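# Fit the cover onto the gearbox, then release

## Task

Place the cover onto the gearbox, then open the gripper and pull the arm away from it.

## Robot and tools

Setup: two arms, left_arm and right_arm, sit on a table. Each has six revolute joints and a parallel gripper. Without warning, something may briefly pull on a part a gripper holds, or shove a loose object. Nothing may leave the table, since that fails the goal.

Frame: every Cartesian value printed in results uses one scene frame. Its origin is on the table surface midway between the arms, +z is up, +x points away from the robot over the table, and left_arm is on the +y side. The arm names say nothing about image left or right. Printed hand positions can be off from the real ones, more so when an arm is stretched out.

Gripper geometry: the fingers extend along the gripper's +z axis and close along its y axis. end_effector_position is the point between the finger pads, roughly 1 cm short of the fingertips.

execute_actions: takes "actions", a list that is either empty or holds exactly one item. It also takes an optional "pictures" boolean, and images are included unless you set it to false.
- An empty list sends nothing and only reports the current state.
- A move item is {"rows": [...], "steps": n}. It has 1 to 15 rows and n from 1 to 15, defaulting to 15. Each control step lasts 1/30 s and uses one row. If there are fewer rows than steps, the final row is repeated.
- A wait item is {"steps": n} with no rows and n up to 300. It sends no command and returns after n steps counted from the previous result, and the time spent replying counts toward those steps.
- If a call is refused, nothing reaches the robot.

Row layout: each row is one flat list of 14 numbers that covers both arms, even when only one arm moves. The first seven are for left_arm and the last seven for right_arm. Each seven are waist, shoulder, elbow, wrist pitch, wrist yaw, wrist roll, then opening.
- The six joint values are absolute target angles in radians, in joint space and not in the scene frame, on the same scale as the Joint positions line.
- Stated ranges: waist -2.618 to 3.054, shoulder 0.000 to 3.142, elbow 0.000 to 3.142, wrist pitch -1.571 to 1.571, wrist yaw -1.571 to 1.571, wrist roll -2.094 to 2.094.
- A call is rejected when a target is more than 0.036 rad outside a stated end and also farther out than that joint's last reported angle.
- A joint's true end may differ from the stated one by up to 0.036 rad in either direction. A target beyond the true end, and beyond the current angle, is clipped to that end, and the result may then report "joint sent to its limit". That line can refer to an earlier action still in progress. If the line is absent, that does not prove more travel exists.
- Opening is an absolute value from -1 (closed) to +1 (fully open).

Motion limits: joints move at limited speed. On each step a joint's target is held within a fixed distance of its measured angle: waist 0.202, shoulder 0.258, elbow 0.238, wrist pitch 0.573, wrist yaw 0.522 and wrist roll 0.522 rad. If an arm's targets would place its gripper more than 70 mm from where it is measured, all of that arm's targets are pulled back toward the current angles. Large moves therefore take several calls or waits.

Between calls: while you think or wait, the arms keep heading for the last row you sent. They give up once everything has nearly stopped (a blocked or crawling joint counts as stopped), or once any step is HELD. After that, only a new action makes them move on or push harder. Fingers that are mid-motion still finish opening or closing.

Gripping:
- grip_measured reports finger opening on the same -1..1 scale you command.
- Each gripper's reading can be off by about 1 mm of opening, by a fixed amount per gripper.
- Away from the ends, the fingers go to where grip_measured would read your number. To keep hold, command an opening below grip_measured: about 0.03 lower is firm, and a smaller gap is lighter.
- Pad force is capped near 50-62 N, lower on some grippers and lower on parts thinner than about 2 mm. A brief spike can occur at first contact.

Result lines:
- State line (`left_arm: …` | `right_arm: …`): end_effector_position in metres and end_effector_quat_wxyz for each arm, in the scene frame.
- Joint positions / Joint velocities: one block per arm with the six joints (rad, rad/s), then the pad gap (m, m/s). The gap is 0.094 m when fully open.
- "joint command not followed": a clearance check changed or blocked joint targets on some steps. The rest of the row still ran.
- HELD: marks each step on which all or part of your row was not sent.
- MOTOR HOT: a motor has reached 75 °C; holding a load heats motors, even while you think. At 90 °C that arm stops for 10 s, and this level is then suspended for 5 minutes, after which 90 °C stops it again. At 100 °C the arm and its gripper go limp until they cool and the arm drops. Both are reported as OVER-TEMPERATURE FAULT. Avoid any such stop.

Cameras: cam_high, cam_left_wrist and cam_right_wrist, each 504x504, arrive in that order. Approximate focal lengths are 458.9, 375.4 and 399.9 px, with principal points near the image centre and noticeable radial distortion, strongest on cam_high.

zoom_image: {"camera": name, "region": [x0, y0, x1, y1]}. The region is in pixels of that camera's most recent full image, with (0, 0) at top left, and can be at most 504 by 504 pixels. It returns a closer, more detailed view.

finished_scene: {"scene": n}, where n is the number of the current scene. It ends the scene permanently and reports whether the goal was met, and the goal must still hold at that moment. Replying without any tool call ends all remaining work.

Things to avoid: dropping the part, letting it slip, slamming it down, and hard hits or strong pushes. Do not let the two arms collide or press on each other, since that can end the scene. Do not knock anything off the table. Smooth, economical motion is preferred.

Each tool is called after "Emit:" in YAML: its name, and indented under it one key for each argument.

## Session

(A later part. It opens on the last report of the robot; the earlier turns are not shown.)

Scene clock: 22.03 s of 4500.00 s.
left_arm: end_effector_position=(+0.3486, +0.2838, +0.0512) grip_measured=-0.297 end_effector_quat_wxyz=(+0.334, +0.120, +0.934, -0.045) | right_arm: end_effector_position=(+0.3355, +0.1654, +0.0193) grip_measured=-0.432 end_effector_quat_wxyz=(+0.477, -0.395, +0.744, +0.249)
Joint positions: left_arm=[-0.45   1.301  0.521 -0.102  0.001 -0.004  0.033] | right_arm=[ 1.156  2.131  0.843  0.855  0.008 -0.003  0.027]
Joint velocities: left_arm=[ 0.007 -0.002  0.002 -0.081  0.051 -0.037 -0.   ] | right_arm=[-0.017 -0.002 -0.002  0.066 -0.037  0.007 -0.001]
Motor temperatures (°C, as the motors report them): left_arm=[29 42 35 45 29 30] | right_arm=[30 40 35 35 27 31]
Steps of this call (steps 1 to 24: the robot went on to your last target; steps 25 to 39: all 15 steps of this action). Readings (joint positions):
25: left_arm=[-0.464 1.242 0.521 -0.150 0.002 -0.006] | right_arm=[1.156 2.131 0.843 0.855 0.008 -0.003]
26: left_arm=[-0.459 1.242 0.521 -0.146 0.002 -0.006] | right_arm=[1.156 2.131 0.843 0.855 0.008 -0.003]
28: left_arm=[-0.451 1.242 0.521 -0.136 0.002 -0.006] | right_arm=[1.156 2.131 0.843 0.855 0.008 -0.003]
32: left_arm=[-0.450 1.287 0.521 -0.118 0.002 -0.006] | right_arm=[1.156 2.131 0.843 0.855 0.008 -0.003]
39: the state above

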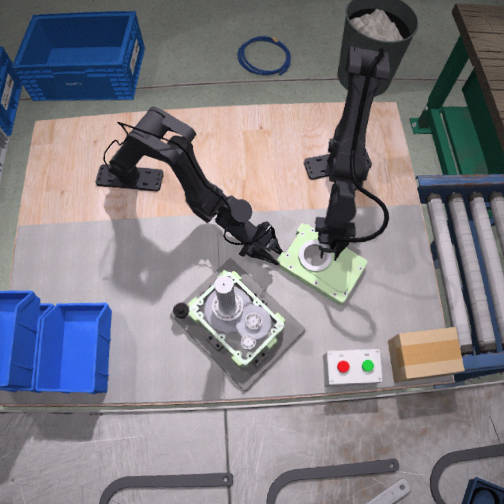

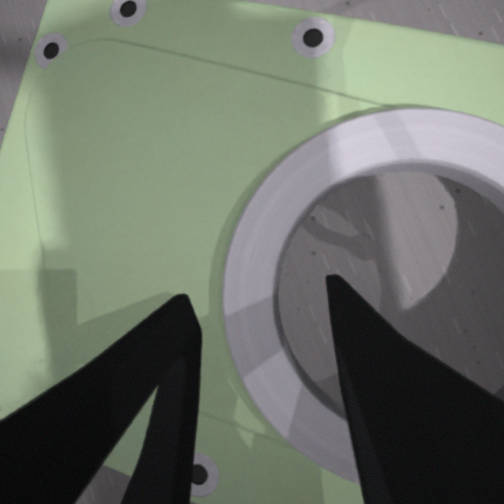

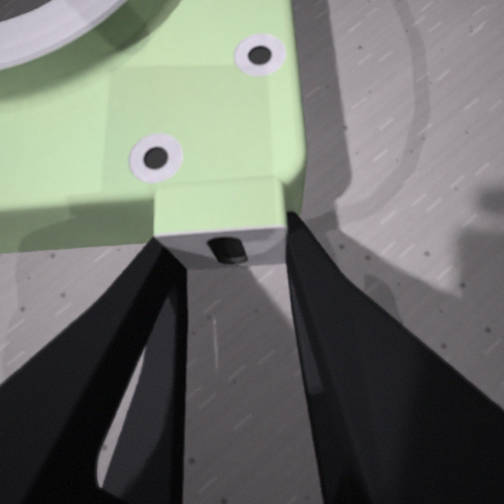

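Touching. Close.

Emit:
execute_actions:
  actions:
    - {"rows":[[-0.44,1.315,0.52,-0.1,0,0,-0.4,1.155,2.135,0.86,0.86,0,0,-0.6],[-0.44,1.315,0.52,-0.1,0,0,-0.5,1.155,2.135,0.86,0.86,0,0,-0.6],[-0.44,1.315,0.52,-0.1,0,0,-0.58,1.155,2.135,0.86,0.86,0,0,-0.6],[-0.44,1.315,0.52,-0.1,0,0,-0.65,1.155,2.135,0.86,0.86,0,0,-0.6],[-0.44,1.315,0.52,-0.1,0,0,-0.72,1.155,2.135,0.86,0.86,0,0,-0.6],[-0.44,1.315,0.52,-0.1,0,0,-0.85,1.155,2.135,0.86,0.86,0,0,-0.6]],"steps":12}

Scene clock: 23.17 s of 4500.00 s.
left_arm: end_effector_position=(+0.3500, +0.2862, +0.0516) grip_measured=-0.750 end_effector_quat_wxyz=(+0.335, +0.100, +0.936, -0.047) | right_arm: end_effector_position=(+0.3350, +0.1658, +0.0193) grip_measured=-0.432 end_effector_quat_wxyz=(+0.477, -0.396, +0.744, +0.250)
Joint positions: left_arm=[-0.446  1.302  0.521 -0.098 -0.006 -0.04   0.012] | right_arm=[ 1.157  2.131  0.843  0.855  0.006 -0.003  0.027]
Joint velocities: left_arm=[ 0.027  0.012  0.007 -0.022 -0.051 -0.037  0.   ] | right_arm=[ 0.012 -0.007 -0.017  0.022 -0.022 -0.051  0.   ]
Motor temperatures (°C, as the motors report them): left_arm=[29 42 35 45 29 30] | right_arm=[30 41 35 35 27 31]
Steps of this call (steps 1 to 15: the robot went on to your last target; steps 16 to 22: nothing new was sent; steps 23 to 34: all 12 steps of this action). Readings (joint positions):
23: left_arm=[-0.450 1.301 0.521 -0.102 0.001 -0.004] | right_arm=[1.156 2.131 0.843 0.855 0.008 -0.003]
24: left_arm=[-0.450 1.301 0.521 -0.102 0.001 -0.004] | right_arm=[1.156 2.131 0.843 0.855 0.008 -0.003]
26: left_arm=[-0.450 1.301 0.521 -0.102 0.001 -0.004] | right_arm=[1.156 2.131 0.843 0.855 0.008 -0.003]
30: left_arm=[-0.446 1.302 0.521 -0.098 -0.006 -0.030] | right_arm=[1.157 2.131 0.843 0.855 0.006 -0.003]
34: the state above

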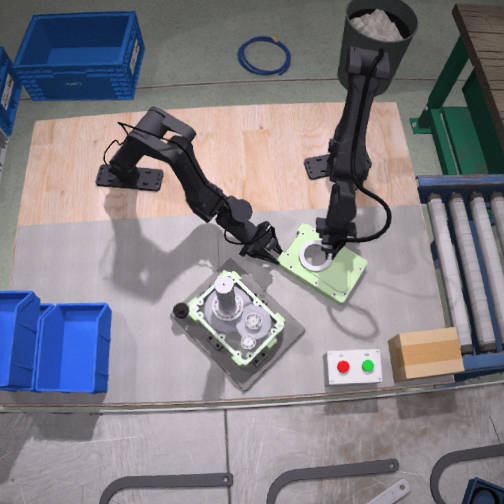

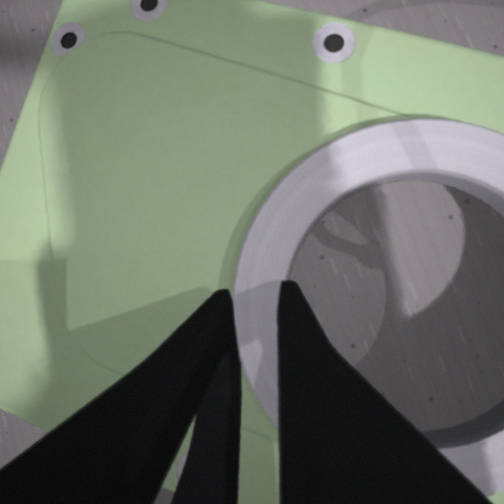

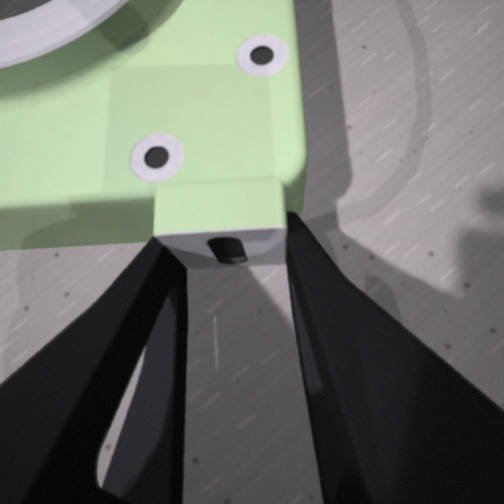

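Emit:
execute_actions:
  actions:
    - {"rows":[[-0.446,1.29,0.57,0.0,0,-0.03,-0.85,1.157,2.12,0.87,0.87,0,0,-0.6],[-0.446,1.28,0.59,0.05,0,-0.03,-0.85,1.157,2.1,0.88,0.87,0,0,-0.6],[-0.446,1.265,0.615,0.02,0,-0.03,-0.85,1.157,2.07,0.885,0.84,0,0,-0.6],[-0.446,1.25,0.64,-0.02,0,-0.03,-0.85,1.157,2.045,0.89,0.805,0,0,-0.6],[-0.446,1.235,0.665,-0.06,0,-0.03,-0.85,1.157,2.02,0.895,0.775,0,0,-0.6],[-0.446,1.22,0.69,-0.1,0,-0.03,-0.85,1.157,1.995,0.9,0.745,0,0,-0.6],[-0.446,1.205,0.715,-0.14,0,-0.03,-0.85,1.157,1.97,0.905,0.715,0,0,-0.6],[-0.446,1.19,0.74,-0.18,0,-0.03,-0.85,1.157,1.945,0.91,0.685,0,0,-0.6],[-0.446,1.18,0.765,-0.22,0,-0.03,-0.85,1.157,1.92,0.917,0.655,0,0,-0.6],[-0.446,1.17,0.79,-0.255,0,-0.03,-0.85,1.157,1.895,0.924,0.625,0,0,-0.6],[-0.446,1.16,0.815,-0.29,0,-0.03,-0.85,1.157,1.87,0.93,0.595,0,0,-0.6],[-0.446,1.15,0.837,-0.32,0,-0.03,-0.85,1.157,1.85,0.937,0.563,0,0,-0.6]],"steps":15}

Scene clock: 26.53 s of 4500.00 s.
left_arm: end_effector_position=(+0.3620, +0.2811, +0.1245) grip_measured=-0.750 end_effector_quat_wxyz=(+0.347, +0.093, +0.931, -0.057) | right_arm: end_effector_position=(+0.3406, +0.1619, +0.0912) grip_measured=-0.432 end_effector_quat_wxyz=(+0.483, -0.385, +0.749, +0.239)
Joint positions: left_arm=[-0.446  1.212  0.755 -0.393  0.005 -0.058  0.012] | right_arm=[1.155 1.892 0.892 0.567 0.039 0.003 0.027]
Joint velocities: left_arm=[ 0.002 -0.32   0.422 -0.359 -0.037  0.066 -0.   ] | right_arm=[-0.022 -0.276  0.12  -0.095  0.081 -0.037 -0.   ]
Motor temperatures (°C, as the motors report them): left_arm=[29 42 36 45 29 30] | right_arm=[30 41 35 35 27 31]
Steps of this call (steps 1 to 15: the robot went on to your last target; steps 16 to 86: nothing new was sent; steps 87 to 101: all 15 steps of this action). Readings (joint positions):
87: left_arm=[-0.446 1.302 0.523 -0.096 -0.006 -0.045] | right_arm=[1.157 2.131 0.843 0.855 0.006 -0.003]
88: left_arm=[-0.446 1.302 0.525 -0.095 -0.006 -0.049] | right_arm=[1.157 2.131 0.843 0.855 0.007 -0.003]
90: left_arm=[-0.446 1.303 0.539 -0.114 -0.004 -0.053] | right_arm=[1.157 2.120 0.843 0.840 0.008 -0.000]
94: left_arm=[-0.446 1.291 0.606 -0.211 0.002 -0.059] | right_arm=[1.157 2.042 0.853 0.737 0.015 0.003]
101: the state above

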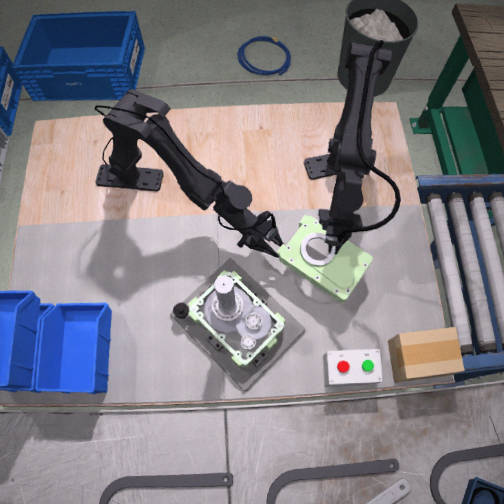

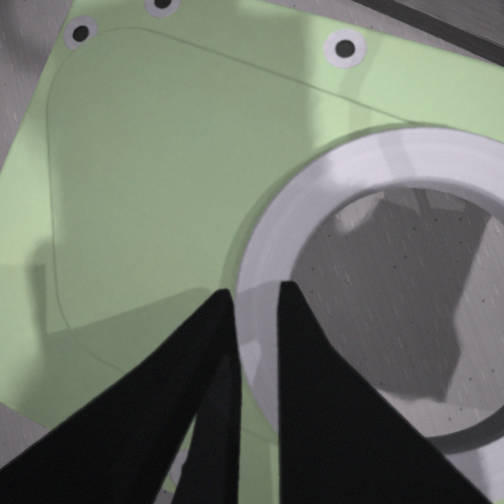

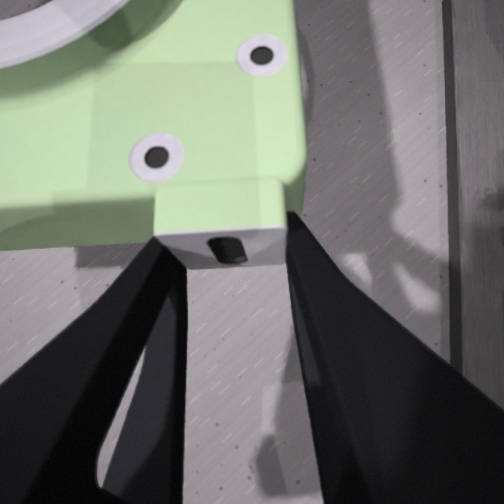

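Works well. Continue; L q4 offset +.12.

Emit:
execute_actions:
  actions:
    - {"rows":[[-0.446,1.15,0.865,-0.35,0,-0.04,-0.85,1.157,1.835,0.95,0.534,0,0,-0.6],[-0.446,1.15,0.894,-0.382,0,-0.04,-0.85,1.157,1.82,0.965,0.505,0,0,-0.6],[-0.446,1.15,0.923,-0.414,0,-0.04,-0.85,1.157,1.805,0.98,0.475,0,0,-0.6],[-0.446,1.15,0.951,-0.446,0,-0.04,-0.85,1.157,1.79,0.994,0.446,0,0,-0.6],[-0.446,1.15,0.98,-0.478,0,-0.04,-0.85,1.157,1.775,1.008,0.417,0,0,-0.6],[-0.446,1.15,1.008,-0.51,0,-0.04,-0.85,1.157,1.76,1.023,0.388,0,0,-0.6],[-0.446,1.15,1.037,-0.542,0,-0.04,-0.85,1.157,1.745,1.037,0.358,0,0,-0.6],[-0.446,1.15,1.065,-0.574,0,-0.04,-0.85,1.157,1.73,1.052,0.33,0,0,-0.6],[-0.446,1.15,1.094,-0.606,0,-0.04,-0.85,1.157,1.715,1.066,0.3,0,0,-0.6],[-0.446,1.15,1.123,-0.638,0,-0.04,-0.85,1.157,1.70,1.08,0.27,0,0,-0.6],[-0.446,1.15,1.151,-0.67,0,-0.04,-0.85,1.157,1.685,1.095,0.24,0,0,-0.6],[-0.446,1.15,1.18,-0.70,0,-0.04,-0.85,1.157,1.67,1.11,0.21,0,0,-0.6]],"steps":12}
  pictures: false

Emit:
execute_actions:
  actions:
    - {"rows":[[-0.446,1.155,1.21,-0.723,0,-0.04,-0.85,1.157,1.665,1.13,0.186,0,0,-0.6],[-0.446,1.16,1.24,-0.746,0,-0.04,-0.85,1.157,1.66,1.15,0.162,0,0,-0.6],[-0.446,1.167,1.27,-0.769,0,-0.04,-0.85,1.157,1.655,1.17,0.138,0,0,-0.6],[-0.446,1.174,1.30,-0.792,0,-0.04,-0.85,1.157,1.65,1.19,0.114,0,0,-0.6],[-0.446,1.181,1.33,-0.815,0,-0.04,-0.85,1.157,1.645,1.21,0.09,0,0,-0.6],[-0.446,1.189,1.36,-0.838,0,-0.04,-0.85,1.157,1.64,1.23,0.066,0,0,-0.6],[-0.446,1.197,1.39,-0.861,0,-0.04,-0.85,1.157,1.635,1.25,0.042,0,0,-0.6],[-0.446,1.205,1.42,-0.884,0,-0.04,-0.85,1.157,1.63,1.27,0.018,0,0,-0.6],[-0.446,1.214,1.45,-0.907,0,-0.04,-0.85,1.157,1.625,1.29,-0.006,0,0,-0.6],[-0.446,1.223,1.48,-0.93,0,-0.04,-0.85,1.157,1.62,1.31,-0.03,0,0,-0.6],[-0.446,1.232,1.51,-0.953,0,-0.04,-0.85,1.157,1.616,1.33,-0.054,0,0,-0.6],[-0.446,1.241,1.54,-0.976,0,-0.04,-0.85,1.157,1.612,1.35,-0.08,0,0,-0.6],[-0.446,1.25,1.57,-1.0,0,-0.04,-0.85,1.157,1.608,1.368,-0.105,0,0,-0.6],[-0.446,1.26,1.607,-1.024,0,-0.04,-0.85,1.157,1.604,1.385,-0.13,0,0,-0.6]],"steps":15}
  pictures: false

Emit:
execute_actions:
  actions:
    - {"steps":12}

Scene clock: 29.30 s of 4500.00 s.
left_arm: end_effector_position=(+0.3612, +0.2860, +0.2002) grip_measured=-0.750 end_effector_quat_wxyz=(+0.343, +0.089, +0.934, -0.044) | right_arm: end_effector_position=(+0.3416, +0.1673, +0.1651) grip_measured=-0.432 end_effector_quat_wxyz=(+0.485, -0.386, +0.745, +0.248)
Joint positions: left_arm=[-0.446  1.195  1.055 -0.724 -0.021 -0.057  0.012] | right_arm=[1.153 1.739 1.036 0.283 0.022 0.004 0.027]
Joint velocities: left_arm=[ 0.022 -0.022  0.969 -0.828  0.066 -0.022 -0.   ] | right_arm=[-0.022 -0.442  0.452 -0.799  0.022 -0.037  0.   ]
Motor temperatures (°C, as the motors report them): left_arm=[29 43 37 46 29 30] | right_arm=[30 42 36 36 27 31]
Steps of this call (steps 1 to 30: the robot went on to your last target; steps 31 to 71: nothing new was sent; steps 72 to 83: all 12 steps of this action). Readings (joint positions):
72: left_arm=[-0.446 1.192 0.782 -0.454 -0.005 -0.054] | right_arm=[1.153 1.878 0.903 0.544 0.018 0.002]
73: left_arm=[-0.446 1.192 0.790 -0.467 -0.005 -0.055] | right_arm=[1.153 1.876 0.907 0.535 0.016 0.002]
75: left_arm=[-0.446 1.195 0.823 -0.514 -0.010 -0.056] | right_arm=[1.153 1.861 0.924 0.498 0.008 0.003]
79: left_arm=[-0.446 1.195 0.925 -0.615 -0.019 -0.058] | right_arm=[1.153 1.803 0.976 0.391 0.012 0.004]
83: the state above

Scene clock: 29.80 s of 4500.00 s.
left_arm: end_effector_position=(+0.3605, +0.2890, +0.2992) grip_measured=-0.750 end_effector_quat_wxyz=(+0.351, +0.088, +0.931, -0.038) | right_arm: end_effector_position=(+0.3425, +0.1699, +0.2631) grip_measured=-0.432 end_effector_quat_wxyz=(+0.490, -0.387, +0.740, +0.251)
Joint positions: left_arm=[-0.446  1.282  1.511 -1.078 -0.036 -0.054  0.012] | right_arm=[ 1.153  1.646  1.323 -0.083  0.018 -0.002  0.027]
Joint velocities: left_arm=[ 0.002  0.178  0.632 -0.374  0.125  0.007  0.001] | right_arm=[-0.002 -0.12   0.369 -0.462 -0.037 -0.066 -0.001]
Motor temperatures (°C, as the motors report them): left_arm=[29 43 37 46 29 30] | right_arm=[30 42 36 36 27 31]
Steps of this call (steps 1 to 15: all 15 steps of this action). Readings (joint positions):
1: left_arm=[-0.446 1.195 1.088 -0.752 -0.021 -0.057] | right_arm=[1.153 1.724 1.053 0.256 0.023 0.004]
2: left_arm=[-0.446 1.195 1.120 -0.778 -0.021 -0.057] | right_arm=[1.153 1.711 1.071 0.230 0.023 0.004]
4: left_arm=[-0.446 1.196 1.183 -0.826 -0.026 -0.056] | right_arm=[1.153 1.694 1.111 0.180 0.023 0.003]
8: left_arm=[-0.446 1.216 1.306 -0.919 -0.038 -0.054] | right_arm=[1.153 1.671 1.192 0.087 0.020 -0.001]
15: the state above

Scene clock: 30.20 s of 4500.00 s.
left_arm: end_effector_position=(+0.3542, +0.2875, +0.3001) grip_measured=-0.750 end_effector_quat_wxyz=(+0.335, +0.088, +0.937, -0.044) | right_arm: end_effector_position=(+0.3372, +0.1673, +0.2663) grip_measured=-0.432 end_effector_quat_wxyz=(+0.477, -0.394, +0.744, +0.252)
Joint positions: left_arm=[-0.446  1.295  1.548 -1.135 -0.019 -0.061  0.012] | right_arm=[ 1.153  1.633  1.345 -0.142  0.002 -0.001  0.027]
Joint velocities: left_arm=[-0.002  0.002 -0.007 -0.037 -0.022  0.007  0.001] | right_arm=[ 0.012  0.022  0.012 -0.007 -0.139 -0.007  0.001]
Motor temperatures (°C, as the motors report them): left_arm=[29 43 38 46 29 30] | right_arm=[30 42 36 36 27 31]
Steps of this call (steps 1 to 12: the robot went on to your last target). Readings (joint positions):
1: left_arm=[-0.446 1.286 1.528 -1.088 -0.033 -0.054] | right_arm=[1.153 1.642 1.333 -0.096 0.018 -0.002]
2: left_arm=[-0.446 1.286 1.538 -1.094 -0.030 -0.054] | right_arm=[1.153 1.638 1.340 -0.105 0.018 -0.002]
4: left_arm=[-0.446 1.286 1.548 -1.105 -0.025 -0.054] | right_arm=[1.153 1.634 1.345 -0.116 0.016 -0.002]
8: left_arm=[-0.446 1.291 1.548 -1.126 -0.022 -0.058] | right_arm=[1.153 1.633 1.345 -0.133 0.006 -0.002]
12: the state above

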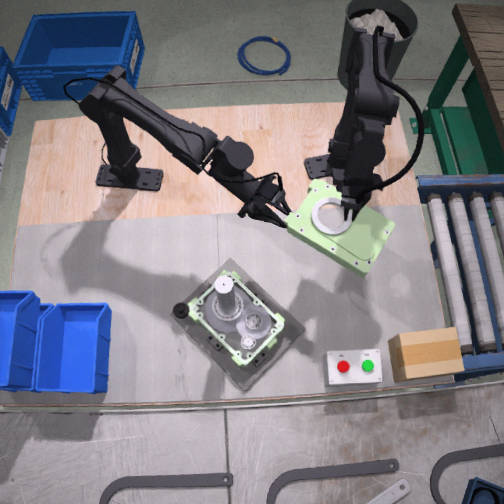

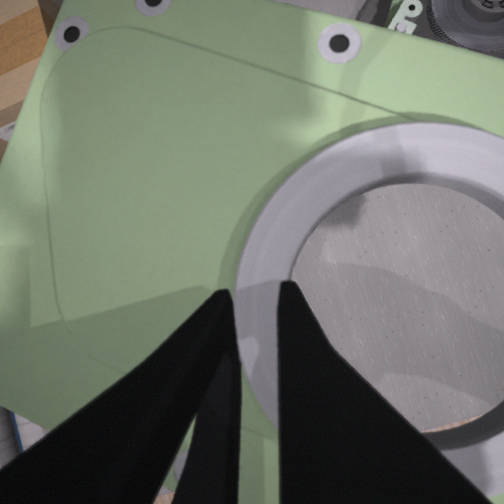

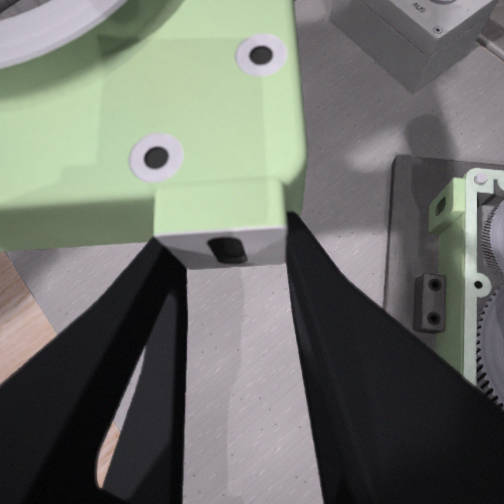

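Emit:
execute_actions:
  actions:
    - {"rows":[[-0.465,1.283,1.625,-1.012,-0.01,-0.05,-0.85,1.134,1.595,1.37,-0.127,-0.015,-0.011,-0.6],[-0.484,1.306,1.643,-1.0,-0.02,-0.06,-0.85,1.111,1.586,1.356,-0.124,-0.03,-0.023,-0.6],[-0.503,1.329,1.661,-0.99,-0.03,-0.07,-0.85,1.088,1.577,1.343,-0.121,-0.045,-0.034,-0.6],[-0.522,1.352,1.679,-0.977,-0.04,-0.08,-0.85,1.065,1.568,1.33,-0.118,-0.06,-0.046,-0.6],[-0.541,1.375,1.697,-0.965,-0.05,-0.09,-0.85,1.042,1.559,1.315,-0.115,-0.075,-0.057,-0.6],[-0.56,1.398,1.715,-0.952,-0.06,-0.10,-0.85,1.019,1.55,1.30,-0.113,-0.09,-0.069,-0.6],[-0.58,1.421,1.733,-0.94,-0.07,-0.11,-0.85,0.996,1.541,1.286,-0.11,-0.105,-0.08,-0.6],[-0.6,1.444,1.751,-0.927,-0.08,-0.12,-0.85,0.973,1.532,1.271,-0.107,-0.12,-0.091,-0.6],[-0.62,1.467,1.769,-0.915,-0.09,-0.13,-0.85,0.95,1.523,1.256,-0.104,-0.135,-0.103,-0.6],[-0.64,1.49,1.787,-0.902,-0.1,-0.14,-0.85,0.927,1.514,1.241,-0.101,-0.15,-0.114,-0.6],[-0.66,1.513,1.805,-0.89,-0.11,-0.15,-0.85,0.904,1.505,1.226,-0.098,-0.165,-0.126,-0.6],[-0.68,1.536,1.823,-0.877,-0.12,-0.16,-0.85,0.881,1.496,1.21,-0.095,-0.18,-0.137,-0.6],[-0.70,1.559,1.841,-0.864,-0.125,-0.17,-0.85,0.858,1.487,1.195,-0.092,-0.195,-0.149,-0.6],[-0.72,1.58,1.86,-0.85,-0.13,-0.18,-0.85,0.835,1.47,1.18,-0.09,-0.21,-0.16,-0.6]],"steps":15}
  pictures: false

Emit:
execute_actions:
  actions:
    - {"steps":12}

Scene clock: 36.23 s of 4500.00 s.
left_arm: end_effector_position=(+0.4222, +0.1844, +0.2934) grip_measured=-0.750 end_effector_quat_wxyz=(+0.349, +0.127, +0.927, -0.060) | right_arm: end_effector_position=(+0.3994, +0.0676, +0.2587) grip_measured=-0.432 end_effector_quat_wxyz=(+0.490, -0.371, +0.758, +0.218)
Joint positions: left_arm=[-0.683  1.617  1.774 -1.013 -0.122 -0.174  0.012] | right_arm=[ 0.864  1.51   1.201 -0.137 -0.17  -0.117  0.027]
Joint velocities: left_arm=[-0.437  0.593  0.266  0.388 -0.11  -0.183 -0.001] | right_arm=[-0.559 -0.276 -0.374 -0.095 -0.183 -0.286  0.   ]
Motor temperatures (°C, as the motors report them): left_arm=[29 43 40 48 29 30] | right_arm=[30 42 37 36 27 31]
Steps of this call (steps 1 to 30: the robot went on to your last target; steps 31 to 90: nothing new was sent; then 2.53 s passed at rest; steps 91 to 105: all 15 steps of this action). Readings (joint positions):
91: left_arm=[-0.446 1.297 1.550 -1.137 -0.019 -0.063] | right_arm=[1.153 1.633 1.345 -0.143 -0.001 0.001]
92: left_arm=[-0.451 1.303 1.557 -1.142 -0.024 -0.066] | right_arm=[1.149 1.633 1.345 -0.143 -0.006 -0.000]
94: left_arm=[-0.473 1.332 1.585 -1.148 -0.041 -0.077] | right_arm=[1.125 1.626 1.343 -0.146 -0.029 -0.010]
98: left_arm=[-0.549 1.430 1.660 -1.108 -0.068 -0.113] | right_arm=[1.035 1.586 1.303 -0.145 -0.084 -0.045]
105: the state above

Scene clock: 36.63 s of 4500.00 s.
left_arm: end_effector_position=(+0.4287, +0.1720, +0.2877) grip_measured=-0.750 end_effector_quat_wxyz=(+0.349, +0.126, +0.926, -0.064) | right_arm: end_effector_position=(+0.4043, +0.0550, +0.2555) grip_measured=-0.432 end_effector_quat_wxyz=(+0.491, -0.372, +0.759, +0.209)
Joint positions: left_arm=[-0.704  1.65   1.784 -0.988 -0.13  -0.194  0.012] | right_arm=[ 0.831  1.497  1.182 -0.138 -0.185 -0.143  0.027]
Joint velocities: left_arm=[-0.012 -0.007  0.002 -0.051  0.022  0.022 -0.001] | right_arm=[ 0.007 -0.012 -0.002 -0.037  0.066 -0.007  0.001]
Motor temperatures (°C, as the motors report them): left_arm=[29 43 40 48 29 30] | right_arm=[30 42 37 36 27 31]
Steps of this call (steps 1 to 12: the robot went on to your last target). Readings (joint positions):
1: left_arm=[-0.694 1.633 1.781 -0.999 -0.127 -0.179] | right_arm=[0.847 1.503 1.191 -0.138 -0.175 -0.126]
2: left_arm=[-0.701 1.645 1.783 -0.988 -0.128 -0.183] | right_arm=[0.837 1.498 1.186 -0.140 -0.177 -0.132]
4: left_arm=[-0.704 1.653 1.784 -0.982 -0.128 -0.188] | right_arm=[0.831 1.497 1.182 -0.141 -0.178 -0.140]
8: left_arm=[-0.704 1.650 1.784 -0.987 -0.130 -0.193] | right_arm=[0.831 1.497 1.182 -0.139 -0.184 -0.142]
12: the state above

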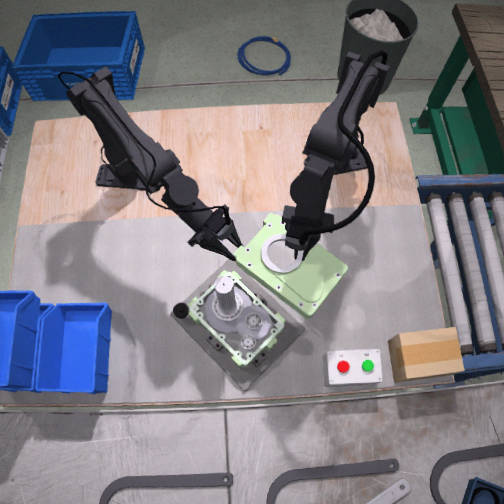

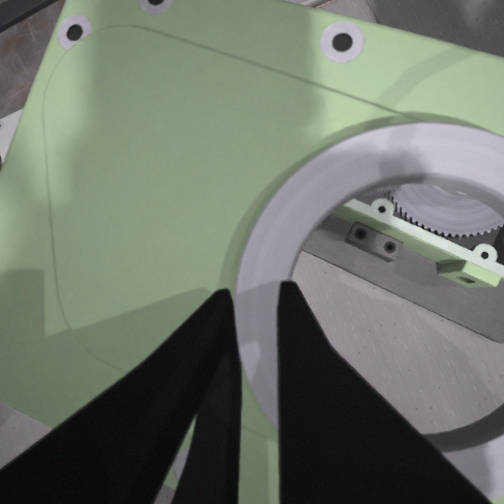

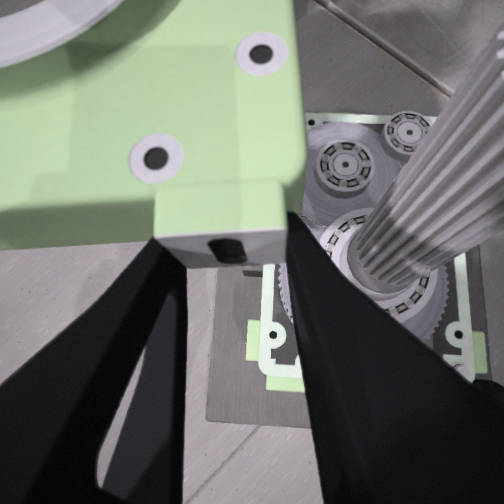

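Emit:
execute_actions:
  actions:
    - {"rows":[[-0.72,1.57,1.87,-0.84,-0.13,-0.18,-0.85,0.835,1.46,1.19,-0.08,-0.22,-0.17,-0.6],[-0.72,1.56,1.88,-0.83,-0.13,-0.18,-0.85,0.835,1.45,1.2,-0.07,-0.22,-0.18,-0.6],[-0.72,1.55,1.89,-0.82,-0.13,-0.18,-0.85,0.835,1.44,1.21,-0.06,-0.22,-0.19,-0.6],[-0.72,1.54,1.9,-0.81,-0.13,-0.18,-0.85,0.835,1.43,1.22,-0.06,-0.22,-0.2,-0.6],[-0.72,1.54,1.91,-0.8,-0.13,-0.18,-0.85,0.835,1.43,1.23,-0.06,-0.22,-0.2,-0.6]],"steps":15}

Scene clock: 38.17 s of 4500.00 s.
left_arm: end_effector_position=(+0.4259, +0.1717, +0.3056) grip_measured=-0.750 end_effector_quat_wxyz=(+0.364, +0.122, +0.920, -0.076) | right_arm: end_effector_position=(+0.4031, +0.0537, +0.2741) grip_measured=-0.432 end_effector_quat_wxyz=(+0.517, -0.380, +0.740, +0.204)
Joint positions: left_arm=[-0.704  1.633  1.816 -1.    -0.121 -0.202  0.012] | right_arm=[ 0.831  1.467  1.182 -0.114 -0.183 -0.175  0.027]
Joint velocities: left_arm=[ 0.002 -0.012  0.017  0.066 -0.022 -0.051 -0.001] | right_arm=[ 0.007 -0.027  0.007 -0.037  0.007  0.007  0.   ]
Motor temperatures (°C, as the motors report them): left_arm=[29 44 40 49 29 30] | right_arm=[30 42 37 36 27 31]
Steps of this call (steps 1 to 30: the robot went on to your last target; step 31: nothing new was sent; steps 32 to 46: all 15 steps of this action). Readings (joint positions):
32: left_arm=[-0.704 1.650 1.784 -0.989 -0.130 -0.195] | right_arm=[0.831 1.497 1.182 -0.138 -0.186 -0.145]
33: left_arm=[-0.704 1.650 1.784 -0.990 -0.130 -0.196] | right_arm=[0.831 1.496 1.182 -0.137 -0.186 -0.148]
35: left_arm=[-0.704 1.650 1.786 -0.995 -0.130 -0.198] | right_arm=[0.831 1.490 1.182 -0.136 -0.186 -0.158]
39: left_arm=[-0.704 1.645 1.801 -1.000 -0.121 -0.202] | right_arm=[0.831 1.477 1.182 -0.134 -0.183 -0.169]
46: the state above

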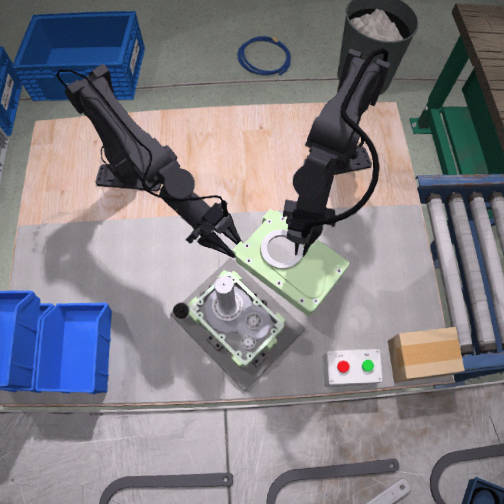

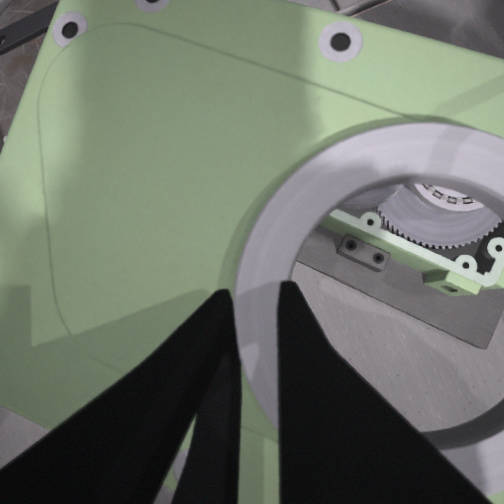

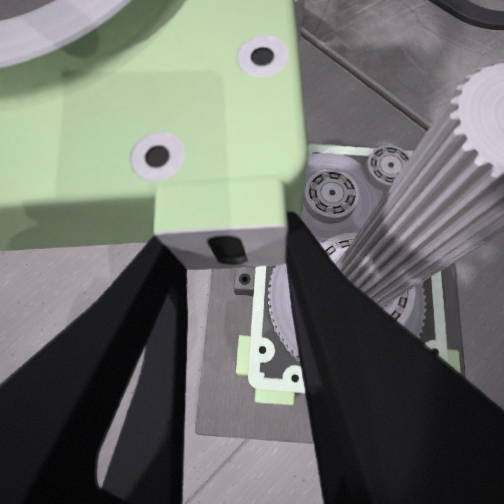

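Emit:
execute_actions:
  actions:
    - {"rows":[[-0.722,1.53,1.89,-0.775,-0.133,-0.18,-0.85,0.835,1.43,1.235,-0.06,-0.22,-0.215,-0.6],[-0.724,1.52,1.87,-0.75,-0.136,-0.18,-0.85,0.835,1.43,1.24,-0.06,-0.22,-0.23,-0.6],[-0.726,1.51,1.85,-0.725,-0.139,-0.18,-0.85,0.835,1.43,1.245,-0.06,-0.22,-0.245,-0.6],[-0.728,1.5,1.83,-0.7,-0.142,-0.18,-0.85,0.835,1.43,1.25,-0.06,-0.22,-0.26,-0.6],[-0.73,1.49,1.81,-0.675,-0.145,-0.18,-0.85,0.835,1.43,1.255,-0.06,-0.22,-0.275,-0.6],[-0.732,1.48,1.79,-0.65,-0.148,-0.18,-0.85,0.835,1.43,1.26,-0.06,-0.22,-0.29,-0.6],[-0.734,1.47,1.77,-0.625,-0.151,-0.18,-0.85,0.835,1.43,1.265,-0.06,-0.22,-0.305,-0.6],[-0.736,1.46,1.75,-0.6,-0.154,-0.18,-0.85,0.835,1.435,1.27,-0.065,-0.22,-0.32,-0.6],[-0.736,1.45,1.73,-0.575,-0.157,-0.18,-0.85,0.835,1.44,1.275,-0.07,-0.22,-0.335,-0.6],[-0.736,1.44,1.71,-0.55,-0.16,-0.18,-0.85,0.835,1.445,1.28,-0.07,-0.22,-0.35,-0.6]],"steps":15}
  pictures: false

Emit:
execute_actions:
  actions:
    - {"steps":10}

Scene clock: 41.20 s of 4500.00 s.
left_arm: end_effector_position=(+0.4231, +0.1761, +0.3342) grip_measured=-0.750 end_effector_quat_wxyz=(+0.439, +0.107, +0.888, -0.088) | right_arm: end_effector_position=(+0.4091, +0.0563, +0.3039) grip_measured=-0.432 end_effector_quat_wxyz=(+0.557, -0.419, +0.697, +0.170)
Joint positions: left_arm=[-0.717  1.511  1.685 -0.826 -0.167 -0.205  0.012] | right_arm=[ 0.831  1.467  1.239 -0.106 -0.174 -0.305  0.027]
Joint velocities: left_arm=[-0.007 -0.061 -0.066  0.154 -0.125 -0.022  0.001] | right_arm=[-0.012 -0.002  0.032  0.066  0.051 -0.081  0.001]
Motor temperatures (°C, as the motors report them): left_arm=[29 46 41 50 29 30] | right_arm=[30 42 37 37 27 31]
Steps of this call (steps 1 to 15: the robot went on to your last target; steps 16 to 76: nothing new was sent; steps 77 to 91: all 15 steps of this action). Readings (joint positions):
77: left_arm=[-0.704 1.632 1.818 -1.000 -0.122 -0.202] | right_arm=[0.831 1.467 1.182 -0.111 -0.184 -0.179]
78: left_arm=[-0.704 1.631 1.818 -1.000 -0.122 -0.202] | right_arm=[0.831 1.467 1.183 -0.111 -0.184 -0.183]
80: left_arm=[-0.705 1.624 1.813 -0.993 -0.126 -0.202] | right_arm=[0.831 1.467 1.190 -0.111 -0.183 -0.197]
84: left_arm=[-0.710 1.575 1.759 -0.928 -0.143 -0.203] | right_arm=[0.831 1.467 1.212 -0.111 -0.181 -0.242]
91: the state above

Scene clock: 41.53 s of 4500.00 s.
left_arm: end_effector_position=(+0.4251, +0.1751, +0.3352) grip_measured=-0.750 end_effector_quat_wxyz=(+0.444, +0.106, +0.885, -0.090) | right_arm: end_effector_position=(+0.4109, +0.0552, +0.3055) grip_measured=-0.432 end_effector_quat_wxyz=(+0.561, -0.420, +0.694, +0.162)
Joint positions: left_arm=[-0.718  1.51   1.678 -0.808 -0.169 -0.205  0.012] | right_arm=[ 0.831  1.467  1.241 -0.101 -0.163 -0.318  0.027]
Joint velocities: left_arm=[ 0.007  0.007 -0.002 -0.007 -0.081  0.066 -0.001] | right_arm=[ 0.007  0.007 -0.017 -0.022  0.022 -0.066  0.   ]
Motor temperatures (°C, as the motors report them): left_arm=[29 46 41 50 29 30] | right_arm=[30 42 37 37 27 31]
Steps of this call (steps 1 to 10: the robot went on to your last target). Readings (joint positions):
1: left_arm=[-0.717 1.510 1.683 -0.821 -0.168 -0.205] | right_arm=[0.831 1.467 1.240 -0.104 -0.172 -0.308]
2: left_arm=[-0.717 1.510 1.682 -0.816 -0.169 -0.205] | right_arm=[0.831 1.467 1.241 -0.102 -0.169 -0.311]
4: left_arm=[-0.718 1.510 1.680 -0.810 -0.169 -0.205] | right_arm=[0.831 1.467 1.241 -0.101 -0.165 -0.314]
8: left_arm=[-0.718 1.510 1.678 -0.808 -0.169 -0.205] | right_arm=[0.831 1.467 1.241 -0.101 -0.164 -0.317]
10: the state above

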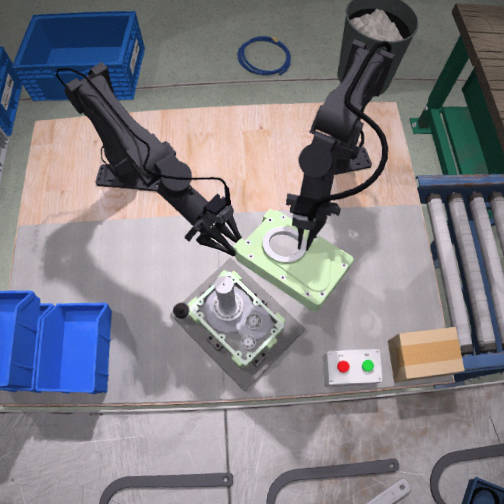

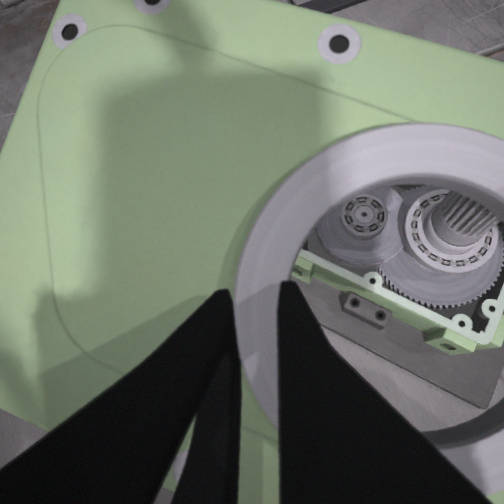

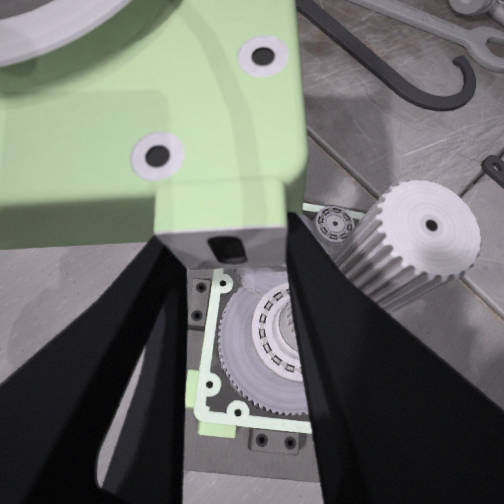

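Emit:
execute_actions:
  actions:
    - {"rows":[[-0.742,1.458,1.733,-0.55,-0.161,-0.18,-0.85,0.818,1.446,1.278,-0.072,-0.237,-0.355,-0.6],[-0.748,1.476,1.756,-0.552,-0.162,-0.18,-0.85,0.801,1.447,1.276,-0.074,-0.254,-0.36,-0.6],[-0.754,1.494,1.779,-0.554,-0.164,-0.18,-0.85,0.784,1.448,1.274,-0.076,-0.271,-0.365,-0.6],[-0.76,1.513,1.802,-0.556,-0.165,-0.18,-0.85,0.767,1.449,1.272,-0.078,-0.288,-0.37,-0.6],[-0.766,1.532,1.825,-0.558,-0.166,-0.18,-0.85,0.75,1.45,1.27,-0.08,-0.304,-0.375,-0.6],[-0.772,1.551,1.848,-0.56,-0.167,-0.18,-0.85,0.733,1.451,1.268,-0.082,-0.32,-0.38,-0.6],[-0.778,1.57,1.872,-0.562,-0.169,-0.18,-0.85,0.716,1.452,1.266,-0.084,-0.336,-0.385,-0.6],[-0.784,1.59,1.896,-0.564,-0.17,-0.18,-0.85,0.699,1.453,1.264,-0.086,-0.352,-0.39,-0.6],[-0.79,1.61,1.92,-0.567,-0.171,-0.18,-0.85,0.682,1.454,1.262,-0.088,-0.368,-0.395,-0.6],[-0.795,1.63,1.944,-0.57,-0.172,-0.18,-0.85,0.665,1.455,1.26,-0.09,-0.384,-0.4,-0.6],[-0.8,1.65,1.968,-0.573,-0.174,-0.18,-0.85,0.648,1.456,1.258,-0.09,-0.4,-0.405,-0.6],[-0.805,1.67,1.995,-0.576,-0.175,-0.18,-0.85,0.631,1.457,1.256,-0.09,-0.415,-0.41,-0.6]],"steps":12}
  pictures: false

Emit:
execute_actions:
  actions:
    - {"rows":[[-0.81,1.692,2.023,-0.58,-0.176,-0.18,-0.85,0.614,1.458,1.255,-0.092,-0.429,-0.415,-0.6],[-0.815,1.714,2.052,-0.584,-0.177,-0.18,-0.85,0.597,1.459,1.253,-0.094,-0.443,-0.42,-0.6],[-0.82,1.737,2.082,-0.588,-0.179,-0.18,-0.85,0.58,1.46,1.252,-0.095,-0.457,-0.425,-0.6],[-0.825,1.76,2.113,-0.592,-0.18,-0.18,-0.85,0.563,1.461,1.25,-0.097,-0.471,-0.43,-0.6],[-0.83,1.783,2.144,-0.596,-0.181,-0.18,-0.85,0.546,1.462,1.249,-0.099,-0.485,-0.435,-0.6],[-0.835,1.807,2.176,-0.6,-0.182,-0.18,-0.85,0.529,1.463,1.248,-0.1,-0.499,-0.44,-0.6],[-0.84,1.831,2.209,-0.605,-0.184,-0.18,-0.85,0.512,1.464,1.246,-0.102,-0.513,-0.445,-0.6],[-0.845,1.856,2.243,-0.61,-0.185,-0.18,-0.85,0.495,1.465,1.245,-0.104,-0.527,-0.45,-0.6],[-0.85,1.881,2.277,-0.615,-0.186,-0.18,-0.85,0.478,1.466,1.244,-0.105,-0.541,-0.455,-0.6],[-0.854,1.907,2.312,-0.62,-0.187,-0.18,-0.85,0.462,1.467,1.243,-0.107,-0.554,-0.46,-0.6],[-0.858,1.933,2.348,-0.625,-0.189,-0.18,-0.85,0.446,1.468,1.241,-0.109,-0.567,-0.465,-0.6],[-0.862,1.96,2.385,-0.63,-0.19,-0.18,-0.85,0.43,1.47,1.24,-0.11,-0.58,-0.47,-0.6]],"steps":15}
  pictures: false

Emit:
execute_actions:
  actions:
    - {"steps":12}

Scene clock: 44.57 s of 4500.00 s.
left_arm: end_effector_position=(+0.4530, +0.1318, +0.3336) grip_measured=-0.750 end_effector_quat_wxyz=(+0.443, +0.121, +0.883, -0.100) | right_arm: end_effector_position=(+0.4396, +0.0112, +0.3054) grip_measured=-0.432 end_effector_quat_wxyz=(+0.563, -0.418, +0.694, +0.160)
Joint positions: left_arm=[-0.771  1.68   1.844 -0.804 -0.18  -0.218  0.012] | right_arm=[ 0.665  1.467  1.241 -0.11  -0.314 -0.373  0.027]
Joint velocities: left_arm=[-0.149  0.618  0.628 -0.066  0.022 -0.051 -0.   ] | right_arm=[-0.486 -0.002  0.002 -0.081 -0.359 -0.125 -0.   ]
Motor temperatures (°C, as the motors report them): left_arm=[29 47 41 54 29 30] | right_arm=[30 42 38 37 27 31]
Steps of this call (steps 1 to 30: the robot went on to your last target; steps 31 to 79: nothing new was sent; steps 80 to 91: all 12 steps of this action). Readings (joint positions):
80: left_arm=[-0.718 1.510 1.678 -0.807 -0.169 -0.205] | right_arm=[0.828 1.467 1.241 -0.101 -0.165 -0.319]
81: left_arm=[-0.720 1.511 1.678 -0.807 -0.170 -0.205] | right_arm=[0.823 1.467 1.241 -0.101 -0.173 -0.321]
83: left_arm=[-0.728 1.523 1.688 -0.807 -0.174 -0.207] | right_arm=[0.803 1.467 1.241 -0.101 -0.201 -0.330]
87: left_arm=[-0.749 1.591 1.758 -0.806 -0.179 -0.212] | right_arm=[0.737 1.467 1.241 -0.102 -0.260 -0.351]
91: the state above

Scene clock: 45.07 s of 4500.00 s.
left_arm: end_effector_position=(+0.4986, +0.0521, +0.3294) grip_measured=-0.750 end_effector_quat_wxyz=(+0.448, +0.147, +0.873, -0.123) | right_arm: end_effector_position=(+0.4767, -0.0671, +0.3012) grip_measured=-0.432 end_effector_quat_wxyz=(+0.568, -0.395, +0.709, +0.137)
Joint positions: left_arm=[-0.845  2.014  2.245 -0.847 -0.18  -0.228  0.012] | right_arm=[ 0.424  1.475  1.241 -0.13  -0.47  -0.443  0.027]
Joint velocities: left_arm=[-0.046  0.354  0.325 -0.037 -0.022 -0.066  0.   ] | right_arm=[-0.173  0.046 -0.002 -0.066 -0.007 -0.095  0.   ]
Motor temperatures (°C, as the motors report them): left_arm=[29 47 42 54 29 30] | right_arm=[30 42 38 37 27 31]
Steps of this call (steps 1 to 15: all 15 steps of this action). Readings (joint positions):
1: left_arm=[-0.776 1.702 1.866 -0.804 -0.180 -0.220] | right_arm=[0.648 1.467 1.241 -0.113 -0.326 -0.378]
2: left_arm=[-0.781 1.724 1.890 -0.805 -0.180 -0.221] | right_arm=[0.630 1.467 1.241 -0.116 -0.338 -0.383]
4: left_arm=[-0.792 1.769 1.940 -0.808 -0.180 -0.223] | right_arm=[0.595 1.467 1.241 -0.120 -0.362 -0.394]
8: left_arm=[-0.814 1.861 2.052 -0.822 -0.180 -0.227] | right_arm=[0.526 1.467 1.241 -0.125 -0.409 -0.414]
15: the state above

Scene clock: 45.47 s of 4500.00 s.
left_arm: end_effector_position=(+0.4982, +0.0514, +0.3192) grip_measured=-0.750 end_effector_quat_wxyz=(+0.432, +0.146, +0.882, -0.118) | right_arm: end_effector_position=(+0.4767, -0.0680, +0.2930) grip_measured=-0.432 end_effector_quat_wxyz=(+0.557, -0.399, +0.715, +0.141)
Joint positions: left_arm=[-0.847  2.04   2.274 -0.889 -0.18  -0.239  0.012] | right_arm=[ 0.418  1.486  1.241 -0.148 -0.483 -0.451  0.027]
Joint velocities: left_arm=[ 0.012 -0.017  0.022 -0.022 -0.007  0.007 -0.   ] | right_arm=[ 0.007  0.007  0.007 -0.022 -0.081 -0.022  0.   ]
Motor temperatures (°C, as the motors report them): left_arm=[29 47 42 54 29 30] | right_arm=[30 42 38 37 27 31]
Steps of this call (steps 1 to 12: the robot went on to your last target). Readings (joint positions):
1: left_arm=[-0.846 2.025 2.254 -0.848 -0.180 -0.228] | right_arm=[0.420 1.477 1.241 -0.132 -0.470 -0.446]
2: left_arm=[-0.847 2.032 2.260 -0.852 -0.180 -0.229] | right_arm=[0.418 1.478 1.241 -0.135 -0.470 -0.448]
4: left_arm=[-0.847 2.039 2.266 -0.863 -0.180 -0.230] | right_arm=[0.418 1.483 1.241 -0.140 -0.471 -0.451]
8: left_arm=[-0.847 2.040 2.270 -0.882 -0.180 -0.236] | right_arm=[0.418 1.486 1.241 -0.148 -0.480 -0.451]
12: the state above

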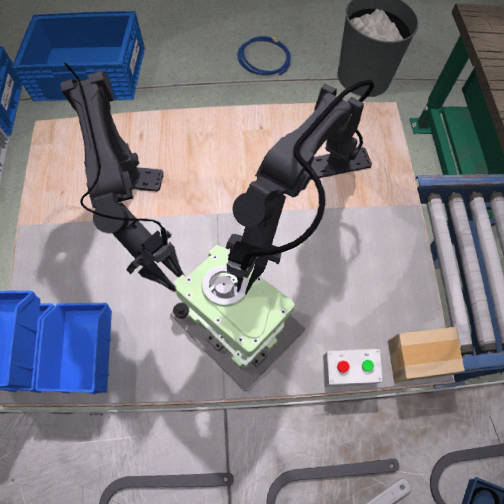

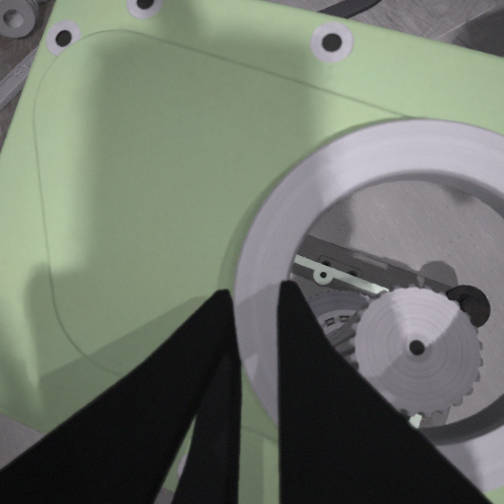

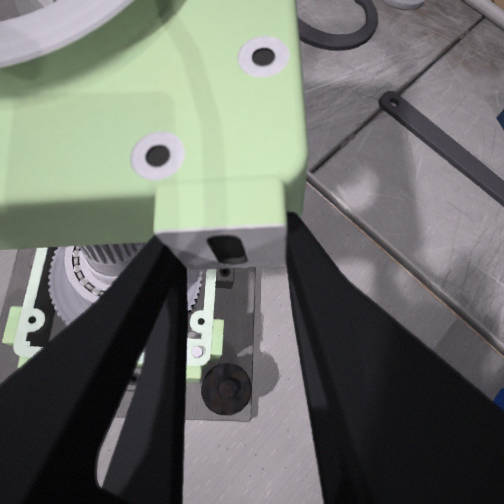

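Emit:
execute_actions:
  actions:
    - {"rows":[[-0.863,1.96,2.38,-0.645,-0.19,-0.183,-0.85,0.434,1.465,1.225,-0.107,-0.58,-0.452,-0.6],[-0.864,1.962,2.375,-0.66,-0.19,-0.186,-0.85,0.438,1.46,1.21,-0.104,-0.58,-0.434,-0.6],[-0.865,1.966,2.37,-0.675,-0.19,-0.189,-0.85,0.442,1.456,1.195,-0.101,-0.58,-0.416,-0.6],[-0.866,1.97,2.366,-0.69,-0.19,-0.192,-0.85,0.446,1.452,1.18,-0.098,-0.58,-0.398,-0.6],[-0.867,1.976,2.363,-0.705,-0.19,-0.195,-0.85,0.45,1.448,1.165,-0.095,-0.58,-0.38,-0.6],[-0.868,1.982,2.36,-0.72,-0.19,-0.198,-0.85,0.454,1.444,1.15,-0.092,-0.58,-0.362,-0.6],[-0.869,1.988,2.357,-0.735,-0.19,-0.2,-0.85,0.458,1.44,1.135,-0.088,-0.58,-0.344,-0.6],[-0.87,1.995,2.354,-0.75,-0.19,-0.2,-0.85,0.462,1.437,1.12,-0.084,-0.58,-0.326,-0.6],[-0.871,2.002,2.352,-0.765,-0.19,-0.2,-0.85,0.466,1.434,1.105,-0.08,-0.58,-0.308,-0.6],[-0.872,2.008,2.35,-0.78,-0.19,-0.2,-0.85,0.47,1.43,1.095,-0.076,-0.58,-0.29,-0.6]],"steps":15}
  pictures: false

Emit:
execute_actions:
  actions:
    - {"steps":8}

Scene clock: 48.10 s of 4500.00 s.
left_arm: end_effector_position=(+0.4861, +0.0552, +0.2816) grip_measured=-0.750 end_effector_quat_wxyz=(+0.374, +0.161, +0.909, -0.088) | right_arm: end_effector_position=(+0.4572, -0.0597, +0.2457) grip_measured=-0.432 end_effector_quat_wxyz=(+0.511, -0.351, +0.759, +0.199)
Joint positions: left_arm=[-0.855  2.074  2.275 -1.001 -0.183 -0.24   0.012] | right_arm=[ 0.444  1.467  1.097 -0.098 -0.49  -0.296  0.027]
Joint velocities: left_arm=[ 0.002  0.09   0.012 -0.051  0.066 -0.037  0.   ] | right_arm=[ 0.002 -0.012 -0.081 -0.051  0.037  0.11  -0.001]
Motor temperatures (°C, as the motors report them): left_arm=[29 49 42 55 29 30] | right_arm=[30 42 37 37 28 31]
Steps of this call (steps 1 to 30: the robot went on to your last target; steps 31 to 64: nothing new was sent; steps 65 to 79: all 15 steps of this action). Readings (joint positions):
65: left_arm=[-0.847 2.040 2.275 -0.894 -0.180 -0.241] | right_arm=[0.418 1.486 1.239 -0.148 -0.486 -0.450]
66: left_arm=[-0.847 2.040 2.275 -0.894 -0.180 -0.241] | right_arm=[0.418 1.486 1.234 -0.145 -0.487 -0.445]
68: left_arm=[-0.848 2.040 2.275 -0.902 -0.181 -0.241] | right_arm=[0.420 1.486 1.216 -0.132 -0.490 -0.425]
72: left_arm=[-0.850 2.049 2.275 -0.941 -0.185 -0.241] | right_arm=[0.432 1.477 1.161 -0.105 -0.492 -0.367]
79: the state above

Scene clock: 48.37 s of 4500.00 s.
left_arm: end_effector_position=(+0.4856, +0.0552, +0.2798) grip_measured=-0.750 end_effector_quat_wxyz=(+0.371, +0.162, +0.910, -0.087) | right_arm: end_effector_position=(+0.4563, -0.0595, +0.2437) grip_measured=-0.432 end_effector_quat_wxyz=(+0.508, -0.349, +0.762, +0.201)
Joint positions: left_arm=[-0.855  2.076  2.275 -1.005 -0.181 -0.241  0.012] | right_arm=[ 0.445  1.467  1.094 -0.102 -0.489 -0.289  0.027]
Joint velocities: left_arm=[-0.022 -0.027 -0.007 -0.037  0.007 -0.051 -0.001] | right_arm=[ 0.002 -0.012  0.007 -0.007 -0.007  0.007  0.001]
Motor temperatures (°C, as the motors report them): left_arm=[29 49 42 55 29 30] | right_arm=[30 42 37 37 28 31]
Steps of this call (steps 1 to 8: the robot went on to your last target). Readings (joint positions):
1: left_arm=[-0.855 2.076 2.275 -1.003 -0.182 -0.240] | right_arm=[0.445 1.467 1.095 -0.100 -0.489 -0.294]
2: left_arm=[-0.855 2.076 2.275 -1.005 -0.181 -0.240] | right_arm=[0.445 1.467 1.094 -0.101 -0.489 -0.292]
4: left_arm=[-0.855 2.076 2.275 -1.005 -0.181 -0.241] | right_arm=[0.445 1.467 1.094 -0.102 -0.489 -0.290]
8: the state above

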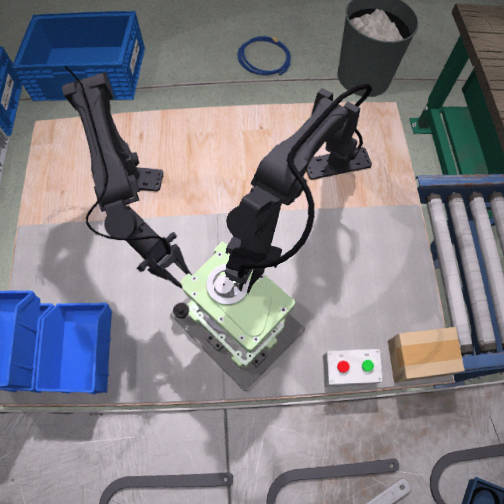

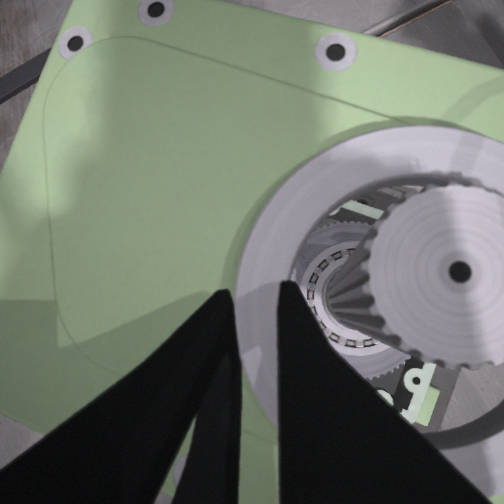

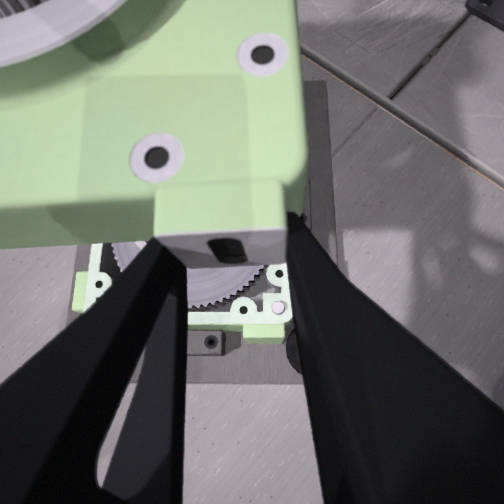

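Emit:
execute_actions:
  actions: []

Scene clock: 51.17 s of 4500.00 s.
left_arm: end_effector_position=(+0.4856, +0.0552, +0.2798) grip_measured=-0.750 end_effector_quat_wxyz=(+0.371, +0.162, +0.910, -0.087) | right_arm: end_effector_position=(+0.4563, -0.0595, +0.2437) grip_measured=-0.432 end_effector_quat_wxyz=(+0.508, -0.349, +0.762, +0.201)
Joint positions: left_arm=[-0.855  2.076  2.275 -1.005 -0.181 -0.241  0.012] | right_arm=[ 0.445  1.467  1.094 -0.102 -0.489 -0.288  0.027]
Joint velocities: left_arm=[ 0.002 -0.007  0.007  0.022 -0.007 -0.007 -0.   ] | right_arm=[ 0.002 -0.002  0.012 -0.095 -0.007 -0.051  0.   ]
Motor temperatures (°C, as the motors report them): left_arm=[29 51 43 56 29 30] | right_arm=[30 42 37 37 28 31]
Steps of this call (steps 1 to 15: the robot went on to your last target; steps 16 to 84: nothing new was sent). Readings (joint positions):
1: left_arm=[-0.855 2.076 2.275 -1.005 -0.181 -0.241] | right_arm=[0.445 1.467 1.094 -0.102 -0.489 -0.289]
2: left_arm=[-0.855 2.076 2.275 -1.005 -0.181 -0.241] | right_arm=[0.445 1.467 1.094 -0.102 -0.489 -0.289]
4: left_arm=[-0.855 2.076 2.275 -1.005 -0.181 -0.241] | right_arm=[0.445 1.467 1.094 -0.102 -0.489 -0.288]
8: left_arm=[-0.855 2.076 2.275 -1.005 -0.181 -0.241] | right_arm=[0.445 1.467 1.094 -0.102 -0.489 -0.288]
84: the state above
All arms were judged still, so your last target was given up. Only a new action makes them travel on or press farther. Fingers that are still opening or closing keep moving.

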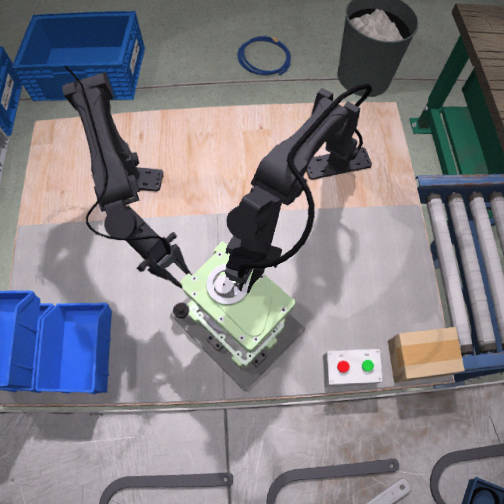

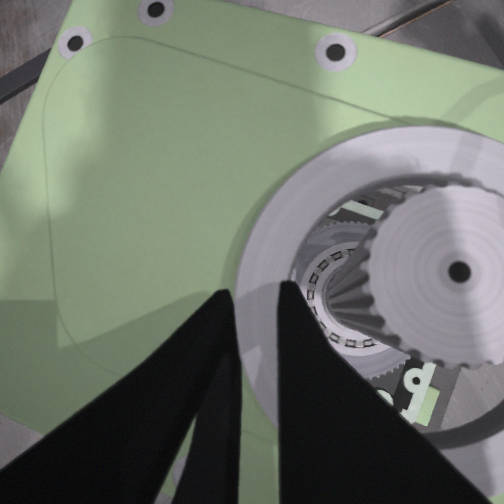

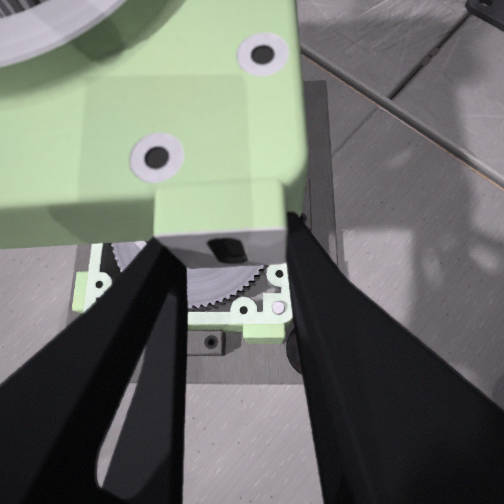

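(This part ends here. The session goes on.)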